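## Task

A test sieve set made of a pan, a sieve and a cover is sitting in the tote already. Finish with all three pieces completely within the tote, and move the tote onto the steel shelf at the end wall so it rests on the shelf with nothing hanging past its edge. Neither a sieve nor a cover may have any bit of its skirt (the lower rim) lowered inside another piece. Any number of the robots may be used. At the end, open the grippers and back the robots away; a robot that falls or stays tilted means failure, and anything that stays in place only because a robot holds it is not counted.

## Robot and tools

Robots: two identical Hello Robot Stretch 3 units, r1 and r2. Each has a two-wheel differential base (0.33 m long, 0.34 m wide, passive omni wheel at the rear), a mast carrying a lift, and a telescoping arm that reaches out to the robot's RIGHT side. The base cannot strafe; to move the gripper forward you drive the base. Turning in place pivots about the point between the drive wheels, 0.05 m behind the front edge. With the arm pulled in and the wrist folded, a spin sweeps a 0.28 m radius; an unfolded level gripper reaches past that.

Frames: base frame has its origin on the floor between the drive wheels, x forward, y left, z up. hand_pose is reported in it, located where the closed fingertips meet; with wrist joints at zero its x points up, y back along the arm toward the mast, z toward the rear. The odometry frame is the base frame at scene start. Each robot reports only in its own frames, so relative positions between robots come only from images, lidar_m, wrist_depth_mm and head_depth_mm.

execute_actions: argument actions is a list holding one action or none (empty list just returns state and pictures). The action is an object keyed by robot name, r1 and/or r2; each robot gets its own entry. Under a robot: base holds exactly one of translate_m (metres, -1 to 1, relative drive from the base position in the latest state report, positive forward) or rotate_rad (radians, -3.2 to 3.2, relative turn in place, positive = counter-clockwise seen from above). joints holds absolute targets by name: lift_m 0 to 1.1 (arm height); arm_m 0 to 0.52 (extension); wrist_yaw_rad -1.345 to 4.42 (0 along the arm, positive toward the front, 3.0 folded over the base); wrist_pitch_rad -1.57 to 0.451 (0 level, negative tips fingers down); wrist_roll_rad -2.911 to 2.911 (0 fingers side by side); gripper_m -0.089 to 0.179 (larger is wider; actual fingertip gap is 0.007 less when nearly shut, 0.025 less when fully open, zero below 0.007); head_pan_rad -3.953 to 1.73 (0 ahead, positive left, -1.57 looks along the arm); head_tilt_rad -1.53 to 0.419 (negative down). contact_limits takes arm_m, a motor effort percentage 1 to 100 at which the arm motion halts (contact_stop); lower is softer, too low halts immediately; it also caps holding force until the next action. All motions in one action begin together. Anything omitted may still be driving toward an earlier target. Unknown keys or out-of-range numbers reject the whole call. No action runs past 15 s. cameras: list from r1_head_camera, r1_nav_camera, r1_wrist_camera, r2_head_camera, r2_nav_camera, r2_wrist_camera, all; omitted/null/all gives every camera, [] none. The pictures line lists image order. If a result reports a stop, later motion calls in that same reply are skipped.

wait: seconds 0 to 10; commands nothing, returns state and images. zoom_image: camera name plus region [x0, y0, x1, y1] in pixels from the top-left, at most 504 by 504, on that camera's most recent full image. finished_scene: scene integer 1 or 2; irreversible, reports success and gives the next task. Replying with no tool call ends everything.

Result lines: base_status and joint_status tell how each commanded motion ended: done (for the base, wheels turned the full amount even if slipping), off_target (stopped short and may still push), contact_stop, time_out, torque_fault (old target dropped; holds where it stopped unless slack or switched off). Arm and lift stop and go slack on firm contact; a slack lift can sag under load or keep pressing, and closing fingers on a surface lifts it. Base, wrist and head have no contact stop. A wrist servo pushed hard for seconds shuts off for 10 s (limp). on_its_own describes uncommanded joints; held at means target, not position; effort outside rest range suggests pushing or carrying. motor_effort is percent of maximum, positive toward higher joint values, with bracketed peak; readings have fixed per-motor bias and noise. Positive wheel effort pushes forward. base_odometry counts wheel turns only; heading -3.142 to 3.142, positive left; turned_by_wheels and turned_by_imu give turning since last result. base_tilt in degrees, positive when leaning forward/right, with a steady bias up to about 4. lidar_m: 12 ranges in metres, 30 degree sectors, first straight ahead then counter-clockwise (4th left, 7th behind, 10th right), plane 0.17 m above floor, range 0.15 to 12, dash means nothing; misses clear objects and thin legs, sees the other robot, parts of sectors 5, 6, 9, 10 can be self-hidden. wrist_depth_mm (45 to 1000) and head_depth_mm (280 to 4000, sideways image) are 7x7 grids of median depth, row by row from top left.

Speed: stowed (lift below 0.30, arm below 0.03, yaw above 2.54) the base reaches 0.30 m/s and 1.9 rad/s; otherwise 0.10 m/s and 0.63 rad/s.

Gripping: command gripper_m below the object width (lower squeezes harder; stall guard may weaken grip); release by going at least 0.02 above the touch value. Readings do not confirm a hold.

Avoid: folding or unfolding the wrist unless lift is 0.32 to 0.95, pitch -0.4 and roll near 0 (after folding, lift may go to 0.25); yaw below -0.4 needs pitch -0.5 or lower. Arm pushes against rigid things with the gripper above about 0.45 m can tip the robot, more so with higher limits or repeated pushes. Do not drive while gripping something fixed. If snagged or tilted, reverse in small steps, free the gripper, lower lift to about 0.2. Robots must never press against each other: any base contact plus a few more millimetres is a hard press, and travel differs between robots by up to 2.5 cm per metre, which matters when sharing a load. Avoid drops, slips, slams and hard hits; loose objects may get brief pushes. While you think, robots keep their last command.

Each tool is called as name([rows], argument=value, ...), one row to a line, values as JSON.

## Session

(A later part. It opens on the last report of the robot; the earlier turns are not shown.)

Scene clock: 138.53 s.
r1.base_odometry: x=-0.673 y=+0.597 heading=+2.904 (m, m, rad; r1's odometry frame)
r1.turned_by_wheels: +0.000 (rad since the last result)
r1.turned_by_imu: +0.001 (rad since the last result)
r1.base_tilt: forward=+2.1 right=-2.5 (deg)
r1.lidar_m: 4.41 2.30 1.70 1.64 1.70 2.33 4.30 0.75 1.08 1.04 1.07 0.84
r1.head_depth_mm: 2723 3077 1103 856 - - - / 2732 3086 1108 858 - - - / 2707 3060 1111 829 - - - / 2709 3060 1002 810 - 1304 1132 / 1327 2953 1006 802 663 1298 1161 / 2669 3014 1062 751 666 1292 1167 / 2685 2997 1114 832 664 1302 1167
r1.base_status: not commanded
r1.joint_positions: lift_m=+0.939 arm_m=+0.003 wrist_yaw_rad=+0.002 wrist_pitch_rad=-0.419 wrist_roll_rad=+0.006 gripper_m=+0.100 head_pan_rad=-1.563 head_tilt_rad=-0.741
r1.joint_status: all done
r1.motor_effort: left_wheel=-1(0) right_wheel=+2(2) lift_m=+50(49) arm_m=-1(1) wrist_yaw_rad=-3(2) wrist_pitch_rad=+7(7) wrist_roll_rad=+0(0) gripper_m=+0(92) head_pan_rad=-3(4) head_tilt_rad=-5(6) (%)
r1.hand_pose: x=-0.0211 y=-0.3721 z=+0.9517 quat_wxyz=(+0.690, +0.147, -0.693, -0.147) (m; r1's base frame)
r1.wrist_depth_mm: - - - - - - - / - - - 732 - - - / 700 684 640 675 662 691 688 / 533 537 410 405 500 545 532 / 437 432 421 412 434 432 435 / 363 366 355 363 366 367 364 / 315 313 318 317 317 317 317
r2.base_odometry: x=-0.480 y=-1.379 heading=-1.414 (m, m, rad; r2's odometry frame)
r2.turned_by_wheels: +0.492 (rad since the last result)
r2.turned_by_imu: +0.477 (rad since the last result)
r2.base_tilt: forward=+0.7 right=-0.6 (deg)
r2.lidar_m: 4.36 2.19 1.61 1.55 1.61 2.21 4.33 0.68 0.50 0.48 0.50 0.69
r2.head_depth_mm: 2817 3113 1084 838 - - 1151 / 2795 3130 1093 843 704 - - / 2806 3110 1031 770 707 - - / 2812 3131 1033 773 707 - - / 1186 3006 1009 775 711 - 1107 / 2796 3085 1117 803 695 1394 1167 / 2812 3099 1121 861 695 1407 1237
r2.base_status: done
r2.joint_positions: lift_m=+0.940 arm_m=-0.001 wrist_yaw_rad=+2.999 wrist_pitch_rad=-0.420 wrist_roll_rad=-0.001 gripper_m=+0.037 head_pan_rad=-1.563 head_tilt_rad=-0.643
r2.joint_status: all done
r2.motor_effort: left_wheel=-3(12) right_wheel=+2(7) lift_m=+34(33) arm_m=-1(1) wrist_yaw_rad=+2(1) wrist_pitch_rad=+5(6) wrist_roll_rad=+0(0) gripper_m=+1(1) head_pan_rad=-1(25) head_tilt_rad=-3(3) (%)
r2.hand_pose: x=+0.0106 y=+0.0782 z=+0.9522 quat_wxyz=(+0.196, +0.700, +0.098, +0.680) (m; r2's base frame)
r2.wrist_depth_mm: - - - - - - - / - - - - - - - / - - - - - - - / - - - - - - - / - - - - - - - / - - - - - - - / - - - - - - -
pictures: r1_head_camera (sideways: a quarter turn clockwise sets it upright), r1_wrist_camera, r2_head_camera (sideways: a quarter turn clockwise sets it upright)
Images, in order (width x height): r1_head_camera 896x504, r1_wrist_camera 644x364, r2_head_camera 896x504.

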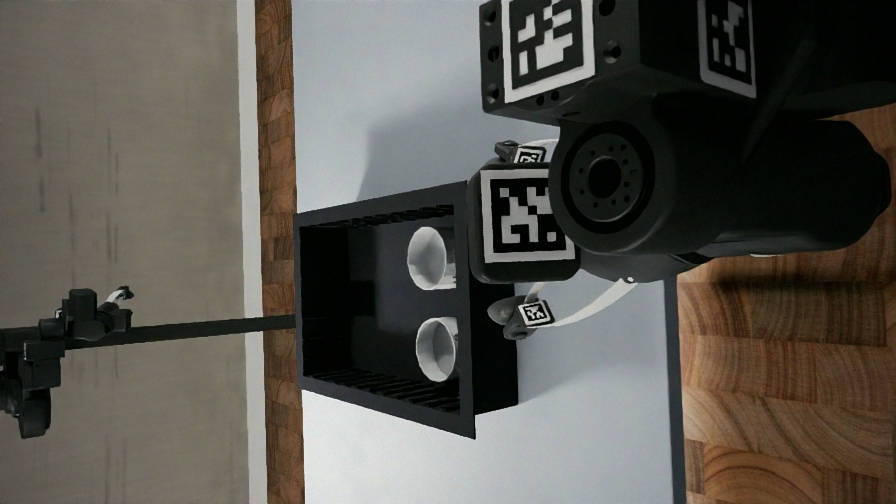

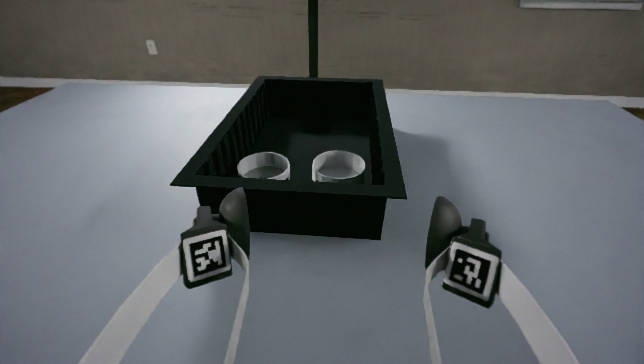

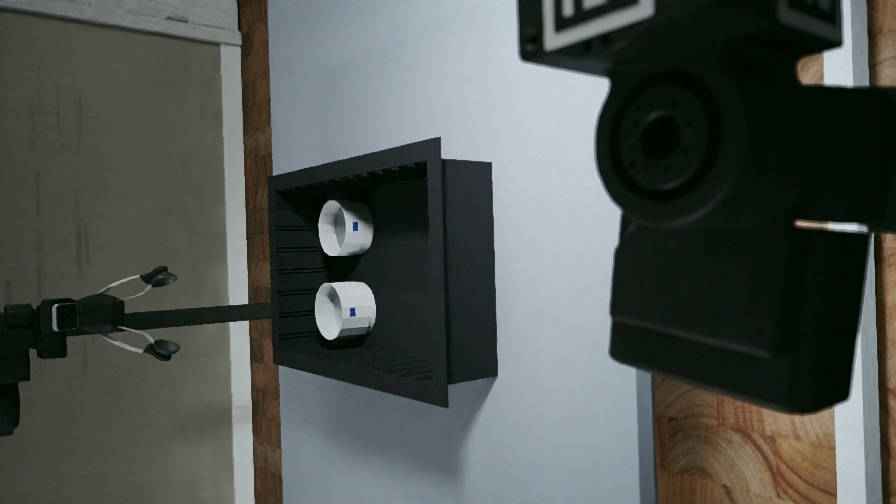

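execute_actions([
  {"r1": {"base": {"translate_m": 0.075}, "joints": {"head_pan_rad": -0.15, "head_tilt_rad": -0.2}}, "r2": {"base": {"translate_m": 0.035}, "joints": {"wrist_yaw_rad": 0.0, "wrist_pitch_rad": -0.4, "gripper_m": 0.1, "head_pan_rad": -2.95, "head_tilt_rad": -0.15}}},
], cameras=["r1_head_camera", "r1_wrist_camera", "r2_head_camera", "r2_wrist_camera"])

Scene clock: 147.53 s.
r1.base_odometry: x=-0.746 y=+0.615 heading=+2.904 (m, m, rad; r1's odometry frame)
r1.turned_by_wheels: +0.000 (rad since the last result)
r1.turned_by_imu: +0.001 (rad since the last result)
r1.base_tilt: forward=+2.1 right=-2.4 (deg)
r1.lidar_m: 4.33 2.29 1.69 1.64 1.70 2.32 4.37 0.82 1.07 1.03 1.08 0.77
r1.head_depth_mm: 2277 - - - 3549 2270 785 / 2282 - - - 3632 2316 1689 / 2403 - - - 3617 2313 1698 / 2352 - - - 3666 2322 1709 / 2351 - - - 3789 2366 1734 / 2492 - - - 3743 2375 1733 / 2477 - - - 3799 2396 1742
r1.base_status: done
r1.joint_positions: lift_m=+0.939 arm_m=+0.003 wrist_yaw_rad=+0.002 wrist_pitch_rad=-0.419 wrist_roll_rad=+0.006 gripper_m=+0.100 head_pan_rad=-0.157 head_tilt_rad=-0.211
r1.joint_status: all done
r1.motor_effort: left_wheel=-1(2) right_wheel=+2(7) lift_m=+50(50) arm_m=-1(1) wrist_yaw_rad=-2(2) wrist_pitch_rad=+7(7) wrist_roll_rad=+0(0) gripper_m=+0(1) head_pan_rad=+3(39) head_tilt_rad=+6(40) (%)
r1.hand_pose: x=-0.0212 y=-0.3721 z=+0.9517 quat_wxyz=(+0.690, +0.147, -0.693, -0.147) (m; r1's base frame)
r1.wrist_depth_mm: - - - - - - - / - - - - - - - / 686 685 687 659 642 690 698 / 521 532 503 400 423 528 532 / 424 431 438 422 401 432 434 / 365 362 354 363 363 368 365 / 314 314 314 311 315 318 314
r2.base_odometry: x=-0.475 y=-1.413 heading=-1.414 (m, m, rad; r2's odometry frame)
r2.turned_by_wheels: +0.000 (rad since the last result)
r2.turned_by_imu: -0.001 (rad since the last result)
r2.base_tilt: forward=+0.7 right=-0.7 (deg)
r2.lidar_m: 4.34 2.19 1.61 1.55 1.61 2.22 4.35 0.68 0.50 0.48 0.50 0.69
r2.head_depth_mm: 3298 - - - 3466 2363 1927 / 3255 - - - 3504 2366 1798 / 3240 - - - 3515 2386 1803 / 3161 - - - 3571 2405 1812 / 3165 - - - 3630 2425 1821 / 3140 - - - 3658 2435 1838 / 2745 - - - 3618 2457 1766
r2.base_status: done
r2.joint_positions: lift_m=+0.940 arm_m=-0.001 wrist_yaw_rad=+0.002 wrist_pitch_rad=-0.420 wrist_roll_rad=-0.001 gripper_m=+0.100 head_pan_rad=-2.943 head_tilt_rad=-0.162
r2.joint_status: all done
r2.motor_effort: left_wheel=-3(5) right_wheel=+1(5) lift_m=+33(34) arm_m=-1(1) wrist_yaw_rad=-1(1) wrist_pitch_rad=+5(6) wrist_roll_rad=+0(0) gripper_m=+1(82) head_pan_rad=-2(27) head_tilt_rad=+4(23) (%)
r2.hand_pose: x=-0.0211 y=-0.3679 z=+0.9522 quat_wxyz=(+0.692, +0.148, -0.691, -0.147) (m; r2's base frame)
r2.wrist_depth_mm: - - - - - - - / - - - - - - - / 820 804 756 742 717 791 783 / 611 610 552 461 538 598 590 / 492 478 485 470 475 483 475 / 406 405 402 399 400 408 398 / 348 344 345 344 343 - 341
pictures: r1_head_camera (sideways: a quarter turn clockwise sets it upright), r1_wrist_camera, r2_head_camera (sideways: a quarter turn clockwise sets it upright), r2_wrist_camera
Images, in order (width x height): r1_head_camera 896x504, r1_wrist_camera 644x364, r2_head_camera 896x504, r2_wrist_camera 644x364.

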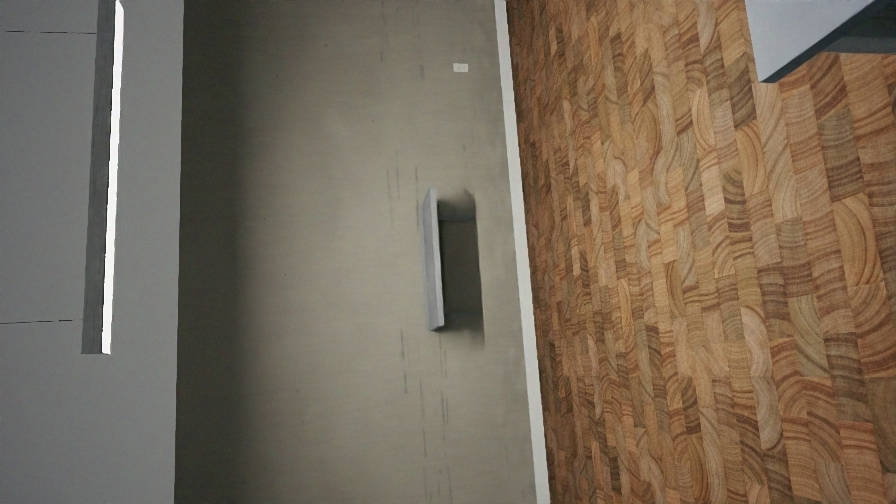

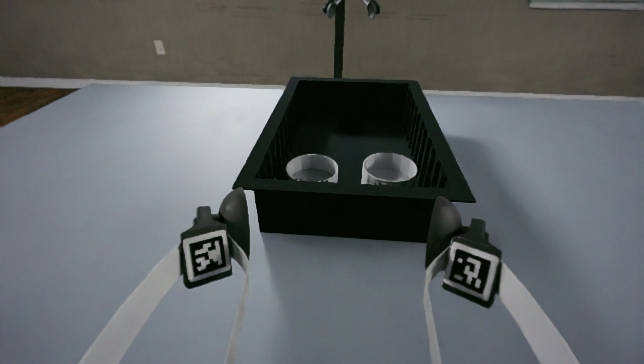

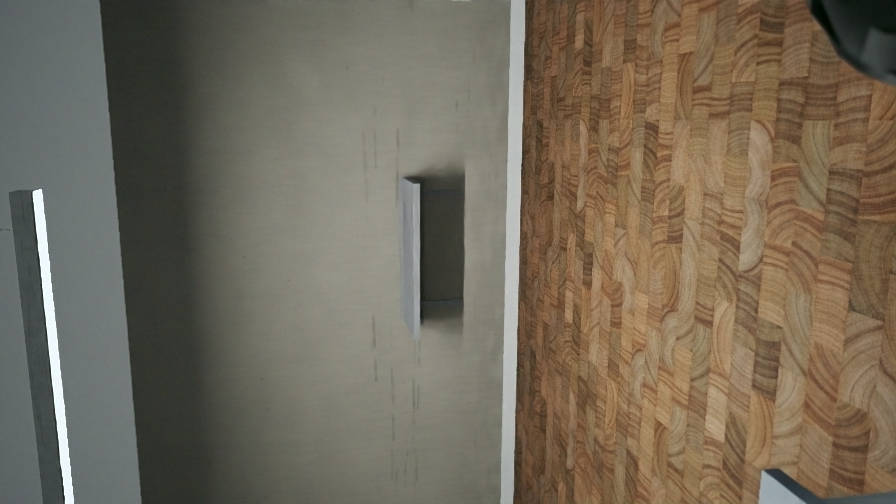

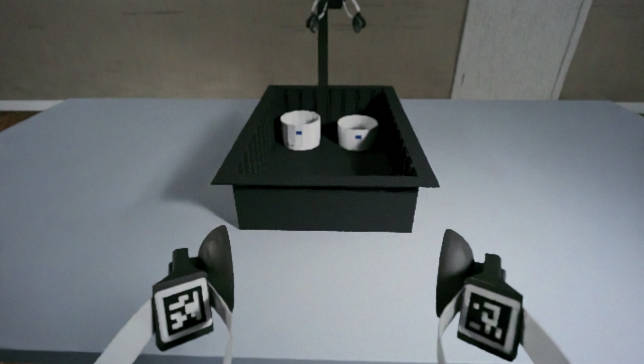

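zoom_image(camera="r2_head_camera", region=[380, 160, 540, 360])

zoom_image(camera="r1_head_camera", region=[400, 170, 560, 360])

zoom_image(camera="r2_wrist_camera", region=[200, 70, 450, 250])

Region (380, 160, 540, 360) of r2_head_camera's 896x504 image, scaled by 2.520, with more detail than that image has; it fills the left 403 columns of this view, and the rest is white.

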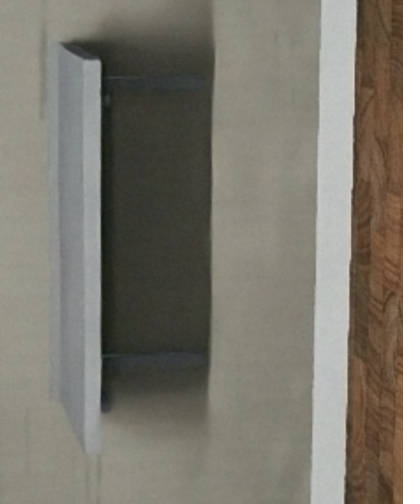

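Region (400, 170, 560, 360) of r1_head_camera's 896x504 image, scaled by 2.653, with more detail than that image has; it fills the left 424 columns of this view, and the rest is white.

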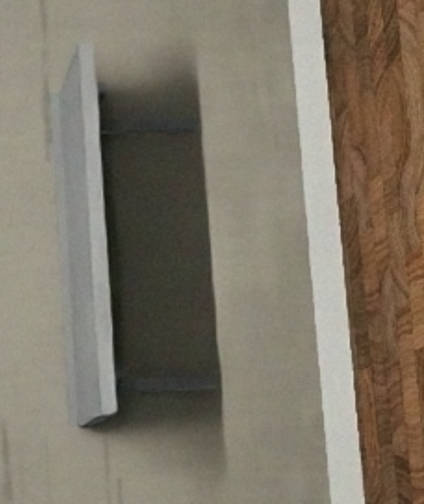

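Region (200, 70, 450, 250) of r2_wrist_camera's 644x364 image, scaled by 2.016; it fills the top 363 rows of this view, and the rest is white.

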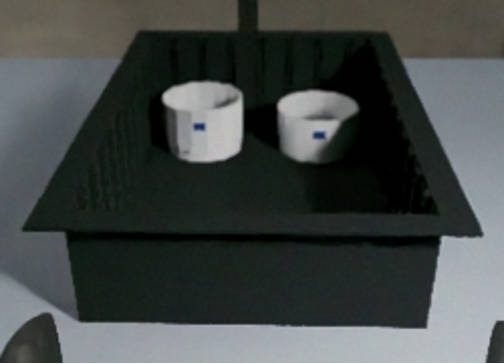

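execute_actions([
  {"r1": {"base": {"translate_m": 0.016}, "joints": {"lift_m": 0.95, "arm_m": 0.11, "wrist_pitch_rad": -0.75, "wrist_roll_rad": 1.57, "gripper_m": 0.075, "head_pan_rad": -1.57, "head_tilt_rad": -0.7}}, "r2": {"base": {"translate_m": 0.063}, "joints": {"lift_m": 0.95, "arm_m": 0.2, "wrist_pitch_rad": -0.75, "wrist_roll_rad": -1.57, "gripper_m": 0.075, "head_pan_rad": -1.57, "head_tilt_rad": -0.6}}},
], cameras=["r1_head_camera", "r1_wrist_camera", "r2_head_camera", "r2_wrist_camera"])

Scene clock: 181.57 s.
r1.base_odometry: x=-0.762 y=+0.619 heading=+2.904 (m, m, rad; r1's odometry frame)
r1.turned_by_wheels: +0.000 (rad since the last result)
r1.turned_by_imu: +0.001 (rad since the last result)
r1.base_tilt: forward=+2.1 right=-2.5 (deg)
r1.lidar_m: 4.30 2.30 1.70 1.64 1.70 2.33 4.38 0.83 1.08 1.04 1.08 0.76
r1.head_depth_mm: 2701 3061 3200 - 649 1295 1178 / 2698 3007 3202 - - 615 1180 / 2677 2956 3057 - - 615 1181 / 1344 2881 1697 821 - 616 1187 / 2604 3000 3067 817 693 617 1185 / 2658 2970 3074 891 696 618 1187 / 2660 2964 3093 894 694 602 1195
r1.base_status: done
r1.joint_positions: lift_m=+0.949 arm_m=+0.110 wrist_yaw_rad=+0.001 wrist_pitch_rad=-0.757 wrist_roll_rad=+1.569 gripper_m=+0.075 head_pan_rad=-1.563 head_tilt_rad=-0.691
r1.joint_status: all done
r1.motor_effort: left_wheel=-1(2) right_wheel=+2(6) lift_m=+51(52) arm_m=+3(2) wrist_yaw_rad=-2(2) wrist_pitch_rad=+2(5) wrist_roll_rad=+0(2) gripper_m=+0(86) head_pan_rad=-4(41) head_tilt_rad=-6(37) (%)
r1.hand_pose: x=-0.0213 y=-0.4243 z=+0.8943 quat_wxyz=(+0.001, +0.001, -0.929, -0.370) (m; r1's base frame)
r1.wrist_depth_mm: - - 392 295 270 215 190 / 626 - 544 302 273 218 195 / - - 578 313 280 221 712 / - - 545 331 286 225 729 / - - 747 343 318 230 754 / - - 654 390 308 224 774 / - - 715 422 305 253 804
r2.base_odometry: x=-0.465 y=-1.476 heading=-1.414 (m, m, rad; r2's odometry frame)
r2.turned_by_wheels: +0.000 (rad since the last result)
r2.turned_by_imu: -0.001 (rad since the last result)
r2.base_tilt: forward=+0.7 right=-0.6 (deg)
r2.lidar_m: 4.27 2.20 1.61 1.55 1.62 2.21 4.42 0.68 0.50 0.48 0.50 0.69
r2.head_depth_mm: 2822 3081 - - 718 1385 1244 / 2800 3089 - - 722 1400 1254 / 2773 2978 - - 704 1372 1253 / 1371 2938 3145 944 706 1373 1257 / 2784 3059 1232 914 708 1379 1258 / 2775 3057 1244 923 730 1378 1264 / 2771 3062 3004 926 734 1385 1269
r2.base_status: done
r2.joint_positions: lift_m=+0.950 arm_m=+0.200 wrist_yaw_rad=+0.000 wrist_pitch_rad=-0.759 wrist_roll_rad=-1.567 gripper_m=+0.075 head_pan_rad=-1.577 head_tilt_rad=-0.592
r2.joint_status: all done
r2.motor_effort: left_wheel=-3(4) right_wheel=+1(5) lift_m=+34(33) arm_m=+2(1) wrist_yaw_rad=+0(1) wrist_pitch_rad=+2(5) wrist_roll_rad=-1(1) gripper_m=+0(77) head_pan_rad=+4(31) head_tilt_rad=-3(21) (%)
r2.hand_pose: x=-0.0213 y=-0.5141 z=+0.8948 quat_wxyz=(+0.929, +0.371, -0.001, -0.001) (m; r2's base frame)
r2.wrist_depth_mm: 194 213 254 319 430 662 - / 412 215 260 329 445 694 - / 639 217 264 314 301 543 - / 661 221 268 309 464 577 - / 676 224 268 316 461 589 - / 700 227 - 324 280 - - / 754 224 292 332 375 - -
pictures: r1_head_camera (sideways: a quarter turn clockwise sets it upright), r1_wrist_camera, r2_head_camera (sideways: a quarter turn clockwise sets it upright), r2_wrist_camera
Images, in order (width x height): r1_head_camera 896x504, r1_wrist_camera 644x364, r2_head_camera 896x504, r2_wrist_camera 644x364.

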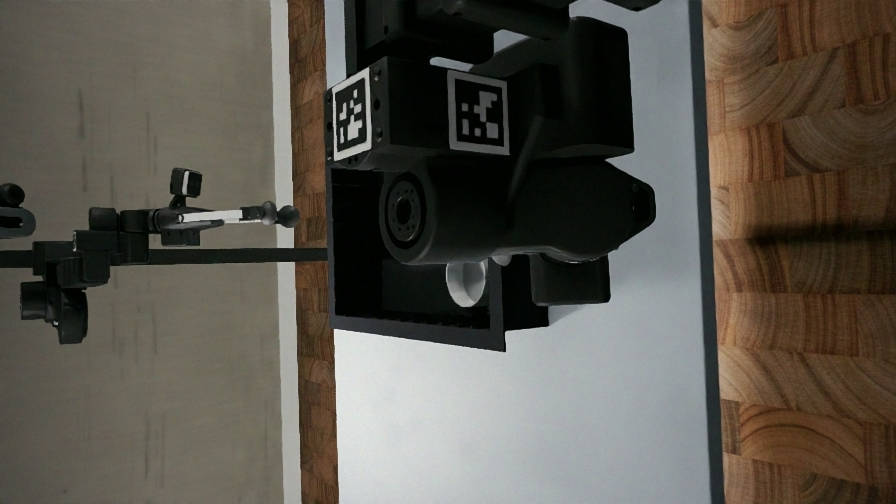

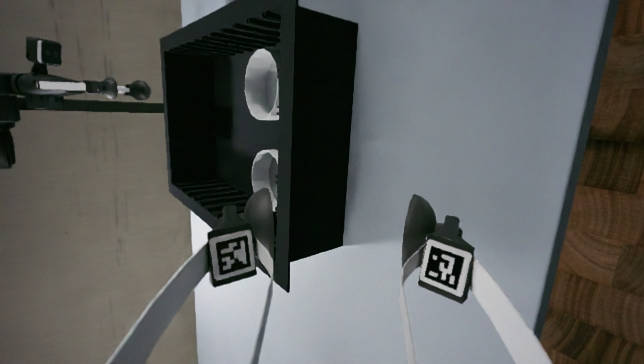

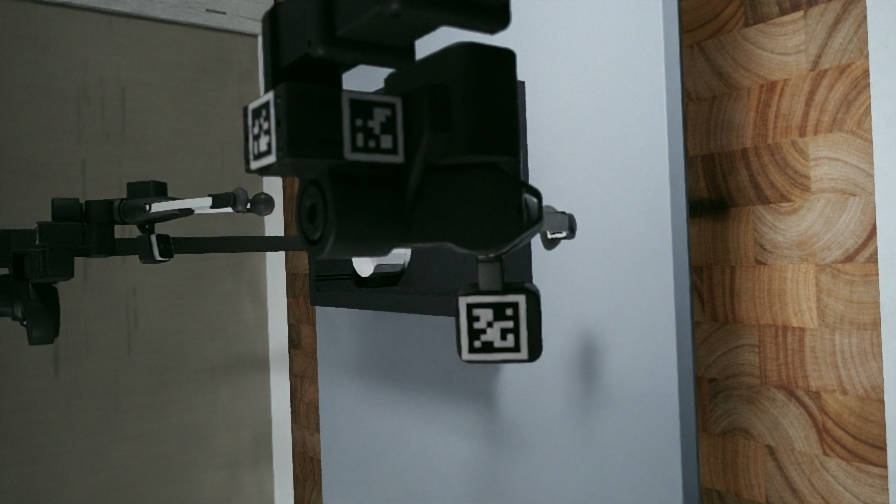

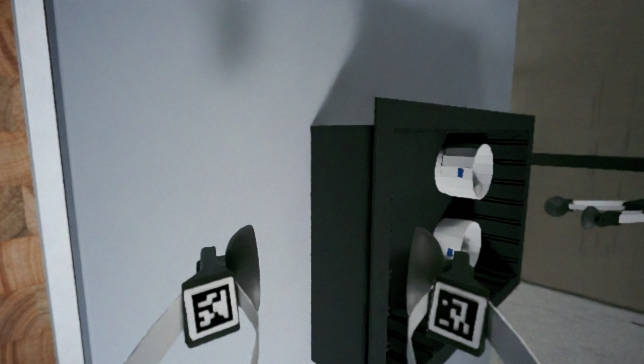

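execute_actions([
  {"r1": {"joints": {"arm_m": 0.17}}, "r2": {"joints": {"arm_m": 0.255}}},
], cameras=["r1_wrist_camera", "r2_wrist_camera"])

Scene clock: 202.93 s.
r1.base_odometry: x=-0.762 y=+0.619 heading=+2.904 (m, m, rad; r1's odometry frame)
r1.turned_by_wheels: +0.000 (rad since the last result)
r1.turned_by_imu: +0.001 (rad since the last result)
r1.base_tilt: forward=+2.1 right=-2.5 (deg)
r1.lidar_m: 4.32 2.29 1.70 1.64 1.70 2.33 4.39 0.83 1.07 1.04 1.08 0.76
r1.head_depth_mm: 2722 3036 3309 - 690 1287 1183 / 2701 3036 3240 - 681 614 1181 / 2706 2929 3228 - 681 616 1183 / 1347 2851 3157 - 673 617 1182 / 2578 2968 3057 822 692 617 1183 / 2637 3003 3070 891 697 617 1183 / 2660 2981 3086 891 697 603 1190
r1.base_status: not commanded
r1.joint_positions: lift_m=+0.949 arm_m=+0.170 wrist_yaw_rad=+0.001 wrist_pitch_rad=-0.757 wrist_roll_rad=+1.569 gripper_m=+0.075 head_pan_rad=-1.563 head_tilt_rad=-0.691
r1.joint_status: all done
r1.motor_effort: left_wheel=-1(1) right_wheel=+2(2) lift_m=+51(50) arm_m=+3(3) wrist_yaw_rad=-1(2) wrist_pitch_rad=+2(2) wrist_roll_rad=+0(0) gripper_m=+0(0) head_pan_rad=-3(3) head_tilt_rad=-5(5) (%)
r1.hand_pose: x=-0.0213 y=-0.4843 z=+0.8943 quat_wxyz=(+0.001, +0.001, -0.929, -0.370) (m; r1's base frame)
r1.wrist_depth_mm: - - 390 249 256 215 179 / 546 - 513 302 264 218 182 / - - 536 264 274 221 184 / - - 545 278 285 225 186 / - - 764 291 305 229 188 / - - 651 303 305 223 192 / - - 699 426 299 247 195
r2.base_odometry: x=-0.465 y=-1.476 heading=-1.414 (m, m, rad; r2's odometry frame)
r2.turned_by_wheels: +0.000 (rad since the last result)
r2.turned_by_imu: -0.001 (rad since the last result)
r2.base_tilt: forward=+0.7 right=-0.6 (deg)
r2.lidar_m: 4.25 2.19 1.60 1.55 1.62 2.22 4.40 0.68 0.50 0.48 0.50 0.69
r2.head_depth_mm: 2816 3063 - 838 718 1389 1249 / 2808 3063 - 748 720 1397 1252 / 2753 1125 - 745 724 1361 1258 / 1238 2983 1070 876 725 1373 1261 / 2802 3036 1232 857 728 1378 1259 / 2791 3030 1244 919 731 1377 1264 / 2772 3045 3052 923 734 1383 1270
r2.base_status: not commanded
r2.joint_positions: lift_m=+0.950 arm_m=+0.255 wrist_yaw_rad=+0.000 wrist_pitch_rad=-0.759 wrist_roll_rad=-1.567 gripper_m=+0.075 head_pan_rad=-1.577 head_tilt_rad=-0.592
r2.joint_status: all done
r2.motor_effort: left_wheel=-3(3) right_wheel=+1(2) lift_m=+33(34) arm_m=+2(2) wrist_yaw_rad=+0(0) wrist_pitch_rad=+2(2) wrist_roll_rad=-1(1) gripper_m=+0(0) head_pan_rad=+4(3) head_tilt_rad=-2(2) (%)
r2.hand_pose: x=-0.0213 y=-0.5691 z=+0.8948 quat_wxyz=(+0.929, +0.371, -0.001, -0.001) (m; r2's base frame)
r2.wrist_depth_mm: 186 211 255 320 426 655 - / 188 215 260 317 446 - - / 191 217 264 248 333 520 - / 193 221 271 263 448 533 - / 196 225 267 267 464 562 595 / 199 228 - 275 448 - - / 202 225 293 282 394 - -
pictures: r1_wrist_camera, r2_wrist_camera
Images, in order (width x height): r1_wrist_camera 644x364, r2_wrist_camera 644x364.

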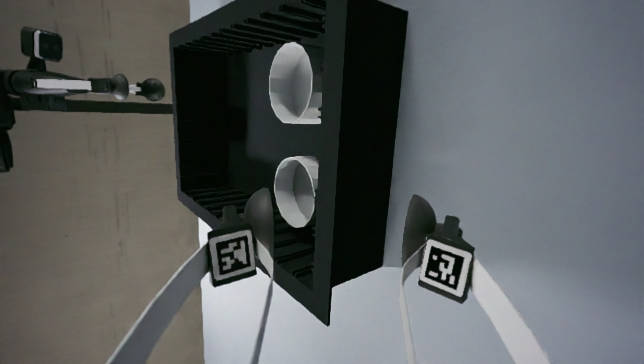

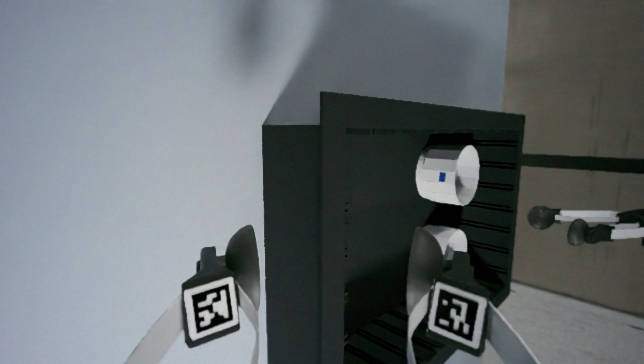

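execute_actions([
  {"r1": {"joints": {"arm_m": 0.218, "lift_m": 0.918}}, "r2": {"joints": {"arm_m": 0.288, "lift_m": 0.918}}},
], cameras=["r1_wrist_camera", "r2_wrist_camera", "r1_head_camera", "r2_head_camera"])

Scene clock: 213.03 s.
r1.base_odometry: x=-0.762 y=+0.619 heading=+2.904 (m, m, rad; r1's odometry frame)
r1.turned_by_wheels: +0.000 (rad since the last result)
r1.turned_by_imu: +0.001 (rad since the last result)
r1.base_tilt: forward=+2.2 right=-2.5 (deg)
r1.lidar_m: 4.31 2.30 1.70 1.64 1.70 2.33 4.38 0.83 1.08 1.04 1.08 0.76
r1.head_depth_mm: 2737 3071 3216 - 668 1297 1178 / 2710 3023 3230 - 691 614 1184 / 2707 2936 3201 - 691 615 1184 / 1375 1603 3137 - 692 616 1186 / 2579 2993 3054 832 696 617 1182 / 2678 2969 3081 894 696 618 1186 / 2651 3005 3072 895 697 603 1190
r1.base_status: not commanded
r1.joint_positions: lift_m=+0.919 arm_m=+0.218 wrist_yaw_rad=+0.001 wrist_pitch_rad=-0.757 wrist_roll_rad=+1.569 gripper_m=+0.075 head_pan_rad=-1.563 head_tilt_rad=-0.691
r1.joint_status: all done
r1.motor_effort: left_wheel=-1(1) right_wheel=+2(2) lift_m=+15(47) arm_m=+3(5) wrist_yaw_rad=-1(1) wrist_pitch_rad=+3(3) wrist_roll_rad=+0(0) gripper_m=+0(0) head_pan_rad=-4(3) head_tilt_rad=-5(6) (%)
r1.hand_pose: x=-0.0213 y=-0.5322 z=+0.8638 quat_wxyz=(+0.001, +0.001, -0.929, -0.370) (m; r1's base frame)
r1.wrist_depth_mm: - - 336 257 206 188 157 / 479 471 477 243 215 190 159 / - - 491 269 222 194 161 / - - 494 281 230 196 162 / - - 434 278 235 200 165 / - - 582 249 248 197 167 / - - 606 238 265 213 169
r2.base_odometry: x=-0.465 y=-1.476 heading=-1.414 (m, m, rad; r2's odometry frame)
r2.turned_by_wheels: +0.000 (rad since the last result)
r2.turned_by_imu: -0.001 (rad since the last result)
r2.base_tilt: forward=+0.7 right=-0.6 (deg)
r2.lidar_m: 4.26 2.18 1.61 1.55 1.61 2.22 4.43 0.68 0.50 0.48 0.50 0.69
r2.head_depth_mm: 2820 3088 3256 - 708 1387 1244 / 2779 3113 - 748 721 1393 1256 / 2755 2933 - 747 722 1365 1256 / 1379 2937 2435 910 725 1366 1260 / 2708 3046 1236 856 727 1375 1260 / 2775 3060 1241 919 731 1380 1265 / 2757 3032 3039 925 733 1384 1268
r2.base_status: not commanded
r2.joint_positions: lift_m=+0.918 arm_m=+0.288 wrist_yaw_rad=+0.000 wrist_pitch_rad=-0.759 wrist_roll_rad=-1.567 gripper_m=+0.075 head_pan_rad=-1.577 head_tilt_rad=-0.592
r2.joint_status: all done
r2.motor_effort: left_wheel=-3(3) right_wheel=+1(1) lift_m=+27(32) arm_m=+2(1) wrist_yaw_rad=+1(1) wrist_pitch_rad=+2(2) wrist_roll_rad=-1(1) gripper_m=+1(1) head_pan_rad=+3(2) head_tilt_rad=-2(3) (%)
r2.hand_pose: x=-0.0213 y=-0.6021 z=+0.8631 quat_wxyz=(+0.929, +0.371, -0.001, -0.001) (m; r2's base frame)
r2.wrist_depth_mm: 161 183 219 276 373 569 - / 163 186 224 264 366 600 - / 164 188 226 197 259 423 - / 167 191 230 202 397 465 - / 170 194 231 207 397 498 527 / 171 196 - 211 385 510 - / 174 195 246 216 379 - -
pictures: r1_head_camera (sideways: a quarter turn clockwise sets it upright), r1_wrist_camera, r2_head_camera (sideways: a quarter turn clockwise sets it upright), r2_wrist_camera
Images, in order (width x height): r1_head_camera 896x504, r1_wrist_camera 644x364, r2_head_camera 896x504, r2_wrist_camera 644x364.

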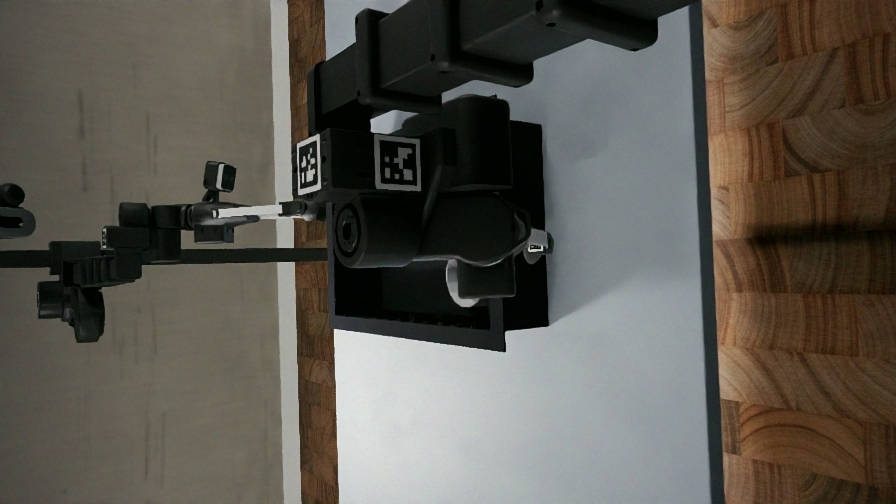

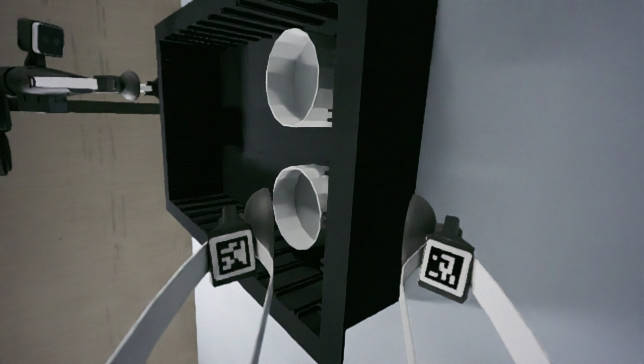

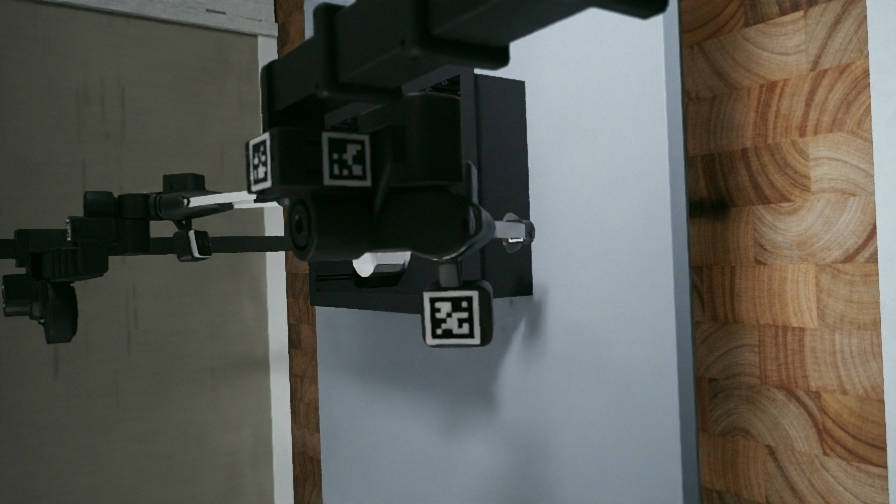

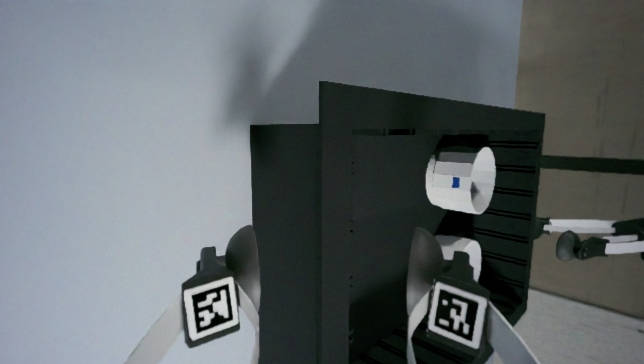

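zoom_image(camera="r2_wrist_camera", region=[170, 180, 500, 364])

zoom_image(camera="r1_wrist_camera", region=[0, 0, 260, 180])

zoom_image(camera="r2_wrist_camera", region=[420, 130, 644, 320])

Region (170, 180, 500, 364) of r2_wrist_camera's 644x364 image, scaled by 1.527; it fills the top 281 rows of this view, and the rest is white.

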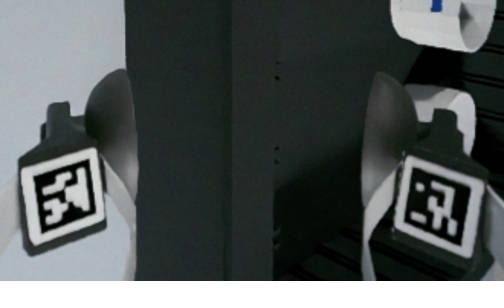

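Region (0, 0, 260, 180) of r1_wrist_camera's 644x364 image, scaled by 1.938; it fills the top 349 rows of this view, and the rest is white.

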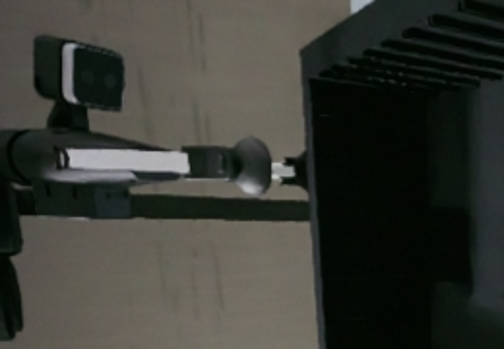

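Region (420, 130, 644, 320) of r2_wrist_camera's 644x364 image, scaled by 2.250; it fills the top 428 rows of this view, and the rest is white.

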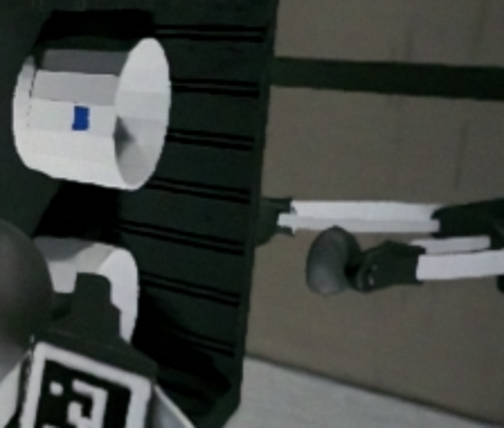

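execute_actions([
  {"r1": {"joints": {"arm_m": 0.24, "lift_m": 0.9}}, "r2": {"joints": {"arm_m": 0.305, "lift_m": 0.902}}},
], cameras=["r1_wrist_camera", "r2_wrist_camera"])

Scene clock: 228.10 s.
r1.base_odometry: x=-0.762 y=+0.619 heading=+2.904 (m, m, rad; r1's odometry frame)
r1.turned_by_wheels: +0.000 (rad since the last result)
r1.turned_by_imu: +0.000 (rad since the last result)
r1.base_tilt: forward=+2.1 right=-2.5 (deg)
r1.lidar_m: 4.31 2.30 1.70 1.64 1.70 2.33 4.39 0.83 1.07 1.04 1.07 0.76
r1.head_depth_mm: 2696 3076 3010 - - 1294 1185 / 2709 3057 3267 - 690 616 1186 / 2698 2920 3250 - 694 615 1182 / 1398 1039 3047 - 693 616 1183 / 2583 2984 3079 834 695 615 1186 / 2644 2967 3074 894 697 617 1188 / 2662 2991 3058 895 696 602 1194
r1.base_status: not commanded
r1.joint_positions: lift_m=+0.901 arm_m=+0.240 wrist_yaw_rad=+0.001 wrist_pitch_rad=-0.757 wrist_roll_rad=+1.569 gripper_m=+0.075 head_pan_rad=-1.563 head_tilt_rad=-0.691
r1.joint_status: all done
r1.motor_effort: left_wheel=-1(1) right_wheel=+3(2) lift_m=+15(15) arm_m=+3(5) wrist_yaw_rad=-2(1) wrist_pitch_rad=+3(3) wrist_roll_rad=+0(0) gripper_m=-1(0) head_pan_rad=-3(3) head_tilt_rad=-6(6) (%)
r1.hand_pose: x=-0.0213 y=-0.5542 z=+0.8457 quat_wxyz=(+0.001, +0.001, -0.929, -0.370) (m; r1's base frame)
r1.wrist_depth_mm: - - 328 244 174 171 144 / 448 439 433 219 183 175 144 / - - 462 232 194 177 147 / - - 481 254 202 179 149 / - - 412 243 202 182 151 / - - 291 245 215 179 153 / - - 559 205 232 195 154
r2.base_odometry: x=-0.465 y=-1.476 heading=-1.414 (m, m, rad; r2's odometry frame)
r2.turned_by_wheels: +0.000 (rad since the last result)
r2.turned_by_imu: -0.001 (rad since the last result)
r2.base_tilt: forward=+0.8 right=-0.6 (deg)
r2.lidar_m: 4.27 2.20 1.61 1.55 1.62 2.21 4.42 0.68 0.50 0.48 0.50 0.69
r2.head_depth_mm: 2817 3110 3083 - 698 1393 1250 / 2800 3107 3271 749 721 1396 1248 / 2745 2968 - 752 723 1366 1257 / 1389 2944 3184 910 725 1370 1261 / 2698 3040 1238 856 727 1374 1260 / 2769 3047 1241 917 731 1379 1265 / 2745 3044 3031 921 734 1389 1261
r2.base_status: not commanded
r2.joint_positions: lift_m=+0.902 arm_m=+0.305 wrist_yaw_rad=+0.000 wrist_pitch_rad=-0.759 wrist_roll_rad=-1.567 gripper_m=+0.075 head_pan_rad=-1.577 head_tilt_rad=-0.592
r2.joint_status: all done
r2.motor_effort: left_wheel=-3(3) right_wheel=+1(2) lift_m=+26(28) arm_m=+2(5) wrist_yaw_rad=+0(1) wrist_pitch_rad=+2(3) wrist_roll_rad=-1(1) gripper_m=+1(1) head_pan_rad=+3(3) head_tilt_rad=-3(3) (%)
r2.hand_pose: x=-0.0213 y=-0.6190 z=+0.8470 quat_wxyz=(+0.929, +0.371, -0.001, -0.001) (m; r2's base frame)
r2.wrist_depth_mm: 148 168 202 255 341 523 - / 150 170 206 240 335 547 - / 152 173 204 172 223 364 - / 154 175 208 177 369 435 - / 156 179 209 180 364 466 475 / 158 181 - 186 353 474 - / 160 179 220 190 364 - -
pictures: r1_wrist_camera, r2_wrist_camera
Images, in order (width x height): r1_wrist_camera 644x364, r2_wrist_camera 644x364.

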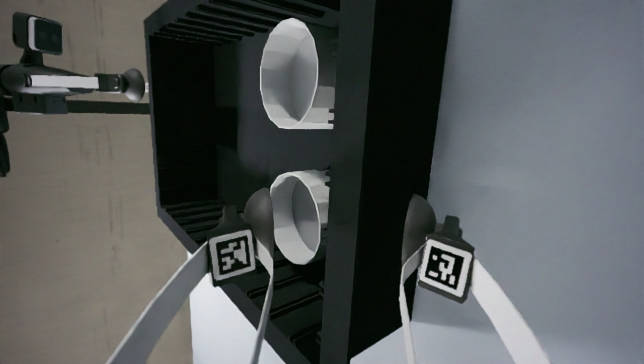

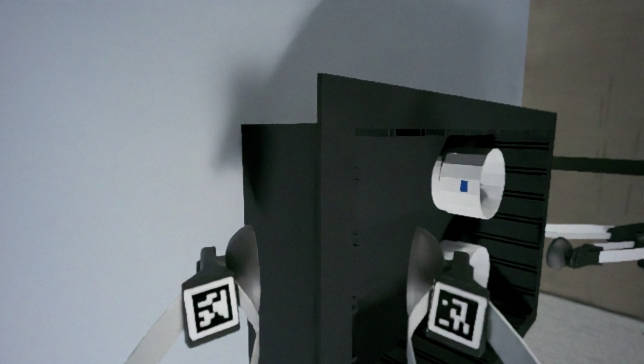

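execute_actions([
  {"r1": {"joints": {"arm_m": 0.244, "lift_m": 0.895, "gripper_m": 0.045}}, "r2": {"joints": {"arm_m": 0.31, "lift_m": 0.897, "gripper_m": 0.045}}},
], cameras=["r1_wrist_camera", "r2_wrist_camera"])

Scene clock: 232.77 s.
r1.base_odometry: x=-0.762 y=+0.619 heading=+2.904 (m, m, rad; r1's odometry frame)
r1.turned_by_wheels: +0.000 (rad since the last result)
r1.turned_by_imu: +0.000 (rad since the last result)
r1.base_tilt: forward=+2.2 right=-2.5 (deg)
r1.lidar_m: 4.33 2.30 1.70 1.64 1.70 2.33 4.39 0.83 1.08 1.04 1.08 0.76
r1.head_depth_mm: 2699 3031 3006 - - 1295 1186 / 2713 3051 3270 - 690 615 1179 / 2682 2906 3231 - 692 613 1185 / 1414 1014 3082 - 692 616 1185 / 2572 3002 3059 823 695 617 1186 / 2656 2992 3075 889 695 618 1186 / 2662 2953 3088 894 696 602 1185
r1.base_status: not commanded
r1.joint_positions: lift_m=+0.896 arm_m=+0.244 wrist_yaw_rad=+0.001 wrist_pitch_rad=-0.757 wrist_roll_rad=+1.569 gripper_m=+0.045 head_pan_rad=-1.563 head_tilt_rad=-0.691
r1.joint_status: all done
r1.motor_effort: left_wheel=-1(1) right_wheel=+2(2) lift_m=+15(16) arm_m=+3(3) wrist_yaw_rad=-1(2) wrist_pitch_rad=+3(3) wrist_roll_rad=+0(0) gripper_m=+0(89) head_pan_rad=-3(3) head_tilt_rad=-5(6) (%)
r1.hand_pose: x=-0.0213 y=-0.5582 z=+0.8407 quat_wxyz=(+0.001, +0.001, -0.929, -0.370) (m; r1's base frame)
r1.wrist_depth_mm: - - 328 243 168 167 139 / 433 437 422 208 178 170 141 / - - 444 227 188 172 143 / - - 459 242 197 175 145 / - - 376 173 204 178 147 / - - 274 185 214 180 149 / - - 530 196 225 178 152
r2.base_odometry: x=-0.465 y=-1.476 heading=-1.414 (m, m, rad; r2's odometry frame)
r2.turned_by_wheels: +0.000 (rad since the last result)
r2.turned_by_imu: -0.001 (rad since the last result)
r2.base_tilt: forward=+0.7 right=-0.6 (deg)
r2.lidar_m: 4.26 2.19 1.61 1.55 1.62 2.22 4.42 0.68 0.50 0.48 0.50 0.69
r2.head_depth_mm: 2804 3096 3056 - 697 1392 1249 / 2821 3087 - 750 720 1394 1251 / 2805 2960 - 751 724 1362 1254 / 1397 2922 3137 944 725 1367 1251 / 2700 3061 1226 869 729 1376 1262 / 2775 3054 1242 920 731 1380 1268 / 2753 3015 3040 924 733 1387 1266
r2.base_status: not commanded
r2.joint_positions: lift_m=+0.897 arm_m=+0.310 wrist_yaw_rad=+0.000 wrist_pitch_rad=-0.759 wrist_roll_rad=-1.567 gripper_m=+0.045 head_pan_rad=-1.577 head_tilt_rad=-0.592
r2.joint_status: all done
r2.motor_effort: left_wheel=-3(3) right_wheel=+2(2) lift_m=+26(27) arm_m=+2(0) wrist_yaw_rad=+0(1) wrist_pitch_rad=+2(2) wrist_roll_rad=-1(1) gripper_m=+0(82) head_pan_rad=+2(2) head_tilt_rad=-2(3) (%)
r2.hand_pose: x=-0.0213 y=-0.6240 z=+0.8420 quat_wxyz=(+0.929, +0.371, -0.001, -0.001) (m; r2's base frame)
r2.wrist_depth_mm: 144 164 198 248 331 513 - / 146 166 200 233 322 527 - / 148 168 199 165 212 342 - / 150 171 200 168 360 420 - / 152 174 205 172 377 451 487 / 154 176 202 166 - 464 - / 156 178 214 181 362 438 -
pictures: r1_wrist_camera, r2_wrist_camera
Images, in order (width x height): r1_wrist_camera 644x364, r2_wrist_camera 644x364.

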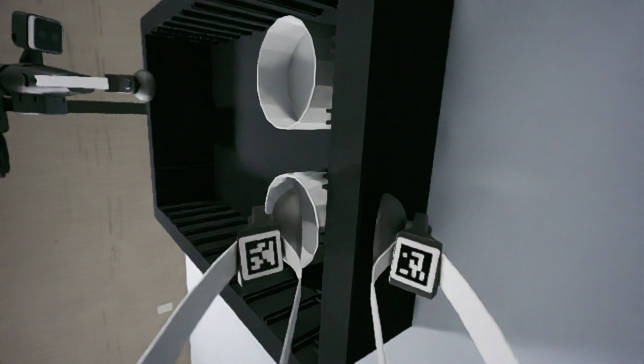

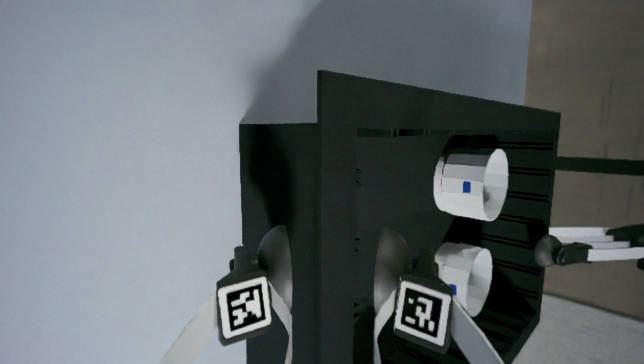

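execute_actions([
  {"r1": {"joints": {"gripper_m": 0.01}}, "r2": {"joints": {"gripper_m": 0.01}}},
], cameras=["r1_wrist_camera", "r2_wrist_camera"])

Scene clock: 239.67 s.
r1.base_odometry: x=-0.762 y=+0.619 heading=+2.904 (m, m, rad; r1's odometry frame)
r1.turned_by_wheels: +0.000 (rad since the last result)
r1.turned_by_imu: +0.000 (rad since the last result)
r1.base_tilt: forward=+2.1 right=-2.5 (deg)
r1.lidar_m: 4.33 2.30 1.70 1.64 1.70 2.33 4.39 0.83 1.07 1.03 1.08 0.76
r1.head_depth_mm: 2706 3050 3058 - - 1296 1179 / 2707 3058 3256 - 690 615 1179 / 2685 2922 3259 - 692 615 1184 / 1411 1013 3072 - 692 618 1188 / 2584 3020 3079 823 694 617 1189 / 2695 2966 3044 893 695 617 1186 / 2645 2993 3090 894 697 602 1192
r1.base_status: not commanded
r1.joint_positions: lift_m=+0.896 arm_m=+0.244 wrist_yaw_rad=+0.000 wrist_pitch_rad=-0.770 wrist_roll_rad=+1.571 gripper_m=+0.010 head_pan_rad=-1.563 head_tilt_rad=-0.691
r1.joint_status: all done
r1.motor_effort: left_wheel=+0(1) right_wheel=+2(2) lift_m=+15(15) arm_m=+3(3) wrist_yaw_rad=-1(1) wrist_pitch_rad=+7(8) wrist_roll_rad=+0(0) gripper_m=-9(96) head_pan_rad=-3(4) head_tilt_rad=-5(6) (%)
r1.hand_pose: x=-0.0214 y=-0.5558 z=+0.8387 quat_wxyz=(+0.000, +0.000, -0.927, -0.376) (m; r1's base frame)
r1.wrist_depth_mm: - 432 304 212 174 165 138 / 439 437 414 205 183 168 140 / - - 430 221 193 171 141 / - - 447 172 200 175 144 / - - 378 153 205 177 146 / - - 291 186 210 179 147 / - - 481 197 224 178 151
r2.base_odometry: x=-0.465 y=-1.476 heading=-1.414 (m, m, rad; r2's odometry frame)
r2.turned_by_wheels: +0.000 (rad since the last result)
r2.turned_by_imu: -0.001 (rad since the last result)
r2.base_tilt: forward=+0.8 right=-0.5 (deg)
r2.lidar_m: 4.26 2.19 1.61 1.55 1.61 2.22 4.44 0.68 0.50 0.48 0.50 0.69
r2.head_depth_mm: 2795 3139 3088 - 698 1390 1247 / 2798 3077 - 748 721 1396 1252 / 2810 2958 - 755 721 1366 1256 / 1391 2932 3142 942 727 1373 1256 / 2708 3064 1235 870 728 1374 1257 / 2786 3081 1247 921 730 1378 1263 / 2745 3032 3025 925 735 1385 1271
r2.base_status: not commanded
r2.joint_positions: lift_m=+0.897 arm_m=+0.310 wrist_yaw_rad=+0.000 wrist_pitch_rad=-0.762 wrist_roll_rad=-1.567 gripper_m=+0.010 head_pan_rad=-1.577 head_tilt_rad=-0.592
r2.joint_status: all done
r2.motor_effort: left_wheel=-3(3) right_wheel=+2(1) lift_m=+26(26) arm_m=+2(2) wrist_yaw_rad=+1(0) wrist_pitch_rad=+3(4) wrist_roll_rad=-1(1) gripper_m=-4(76) head_pan_rad=+3(3) head_tilt_rad=-3(3) (%)
r2.hand_pose: x=-0.0213 y=-0.6236 z=+0.8417 quat_wxyz=(+0.928, +0.372, -0.001, -0.001) (m; r2's base frame)
r2.wrist_depth_mm: 144 163 197 247 332 512 - / 146 166 200 234 321 526 - / 148 168 198 166 212 340 - / 150 171 200 169 359 418 - / 152 174 205 151 382 457 489 / 154 176 207 148 401 461 - / 156 179 212 160 361 418 -
pictures: r1_wrist_camera, r2_wrist_camera
Images, in order (width x height): r1_wrist_camera 644x364, r2_wrist_camera 644x364.

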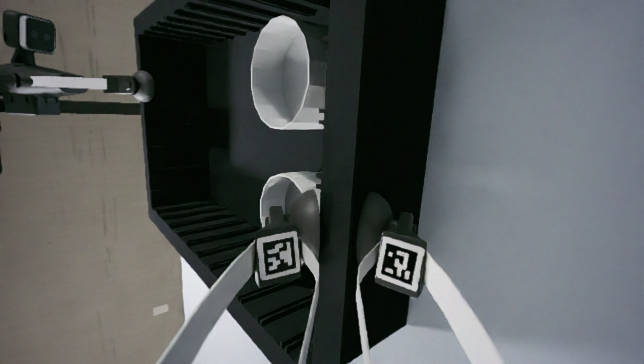

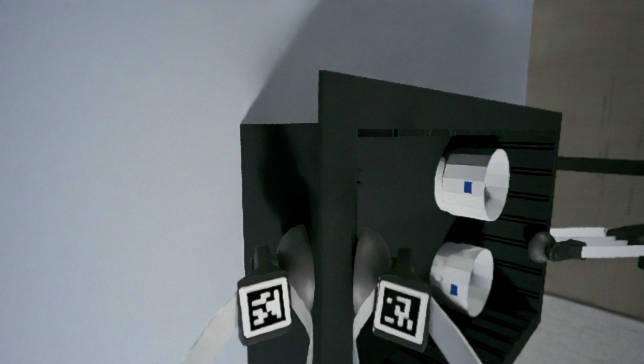

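execute_actions([
  {"r1": {"joints": {"gripper_m": -0.035}}, "r2": {"joints": {"gripper_m": -0.035}}},
], cameras=["r1_wrist_camera", "r2_wrist_camera"])

Scene clock: 243.50 s.
r1.base_odometry: x=-0.762 y=+0.619 heading=+2.904 (m, m, rad; r1's odometry frame)
r1.turned_by_wheels: +0.000 (rad since the last result)
r1.turned_by_imu: +0.000 (rad since the last result)
r1.base_tilt: forward=+2.1 right=-2.5 (deg)
r1.lidar_m: 4.31 2.30 1.70 1.64 1.70 2.33 4.39 0.83 1.08 1.04 1.07 0.76
r1.head_depth_mm: 2700 3057 3045 - - 1307 1178 / 2699 3073 3239 - 693 614 1179 / 2697 2901 3212 - 692 615 1181 / 1410 1014 3057 - 694 617 1188 / 2588 3032 3085 835 694 616 1187 / 2659 2987 3114 894 694 619 1186 / 2628 2979 3111 898 697 602 1191
r1.base_status: not commanded
r1.joint_positions: lift_m=+0.896 arm_m=+0.244 wrist_yaw_rad=-0.002 wrist_pitch_rad=-0.771 wrist_roll_rad=+1.576 gripper_m=-0.034 head_pan_rad=-1.563 head_tilt_rad=-0.691
r1.joint_status: all done
r1.motor_effort: left_wheel=-1(1) right_wheel=+2(3) lift_m=+15(15) arm_m=+3(3) wrist_yaw_rad=+2(2) wrist_pitch_rad=+8(7) wrist_roll_rad=-3(3) gripper_m=-26(98) head_pan_rad=-4(3) head_tilt_rad=-5(5) (%)
r1.hand_pose: x=-0.0218 y=-0.5556 z=+0.8385 quat_wxyz=(-0.002, -0.002, -0.927, -0.376) (m; r1's base frame)
r1.wrist_depth_mm: - 436 302 210 176 166 139 / 444 436 415 207 184 169 141 / - - 433 226 193 171 142 / - - 449 164 197 175 144 / - - 381 151 210 178 146 / - - 295 189 212 181 149 / - - 485 199 228 179 151
r2.base_odometry: x=-0.465 y=-1.476 heading=-1.414 (m, m, rad; r2's odometry frame)
r2.turned_by_wheels: +0.000 (rad since the last result)
r2.turned_by_imu: -0.001 (rad since the last result)
r2.base_tilt: forward=+0.7 right=-0.6 (deg)
r2.lidar_m: 4.25 2.20 1.61 1.55 1.61 2.21 4.41 0.68 0.50 0.48 0.50 0.69
r2.head_depth_mm: 2822 3097 3061 - 699 1395 1248 / 2801 3083 - 750 721 1388 1251 / 2799 2966 - 754 724 1368 1260 / 1394 2935 3111 943 727 1367 1257 / 2698 3038 1232 871 728 1377 1262 / 2770 3073 1244 920 731 1378 1265 / 2752 3030 3048 927 732 1382 1269
r2.base_status: not commanded
r2.joint_positions: lift_m=+0.897 arm_m=+0.310 wrist_yaw_rad=+0.000 wrist_pitch_rad=-0.763 wrist_roll_rad=-1.567 gripper_m=-0.034 head_pan_rad=-1.577 head_tilt_rad=-0.592
r2.joint_status: all done
r2.motor_effort: left_wheel=-3(3) right_wheel=+1(1) lift_m=+26(26) arm_m=+2(2) wrist_yaw_rad=+1(0) wrist_pitch_rad=+4(4) wrist_roll_rad=-1(1) gripper_m=-17(91) head_pan_rad=+3(3) head_tilt_rad=-3(3) (%)
r2.hand_pose: x=-0.0213 y=-0.6233 z=+0.8414 quat_wxyz=(+0.928, +0.373, -0.001, -0.001) (m; r2's base frame)
r2.wrist_depth_mm: 144 164 197 246 332 503 - / 146 166 200 234 324 530 - / 149 169 199 167 211 343 - / 150 171 201 170 362 423 - / 152 174 206 151 381 454 483 / 154 176 207 149 400 460 - / 156 180 213 161 363 419 -
pictures: r1_wrist_camera, r2_wrist_camera
Images, in order (width x height): r1_wrist_camera 644x364, r2_wrist_camera 644x364.

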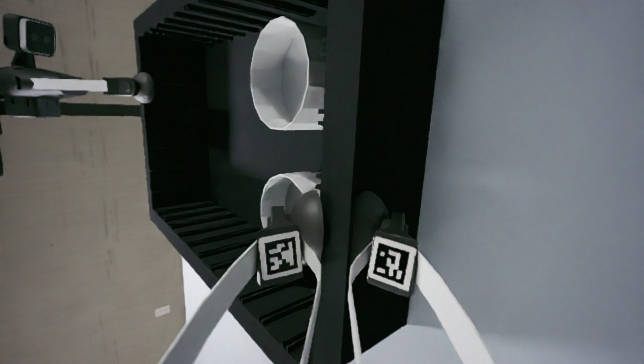

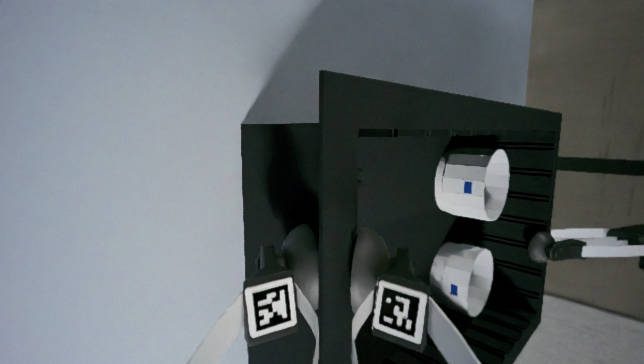

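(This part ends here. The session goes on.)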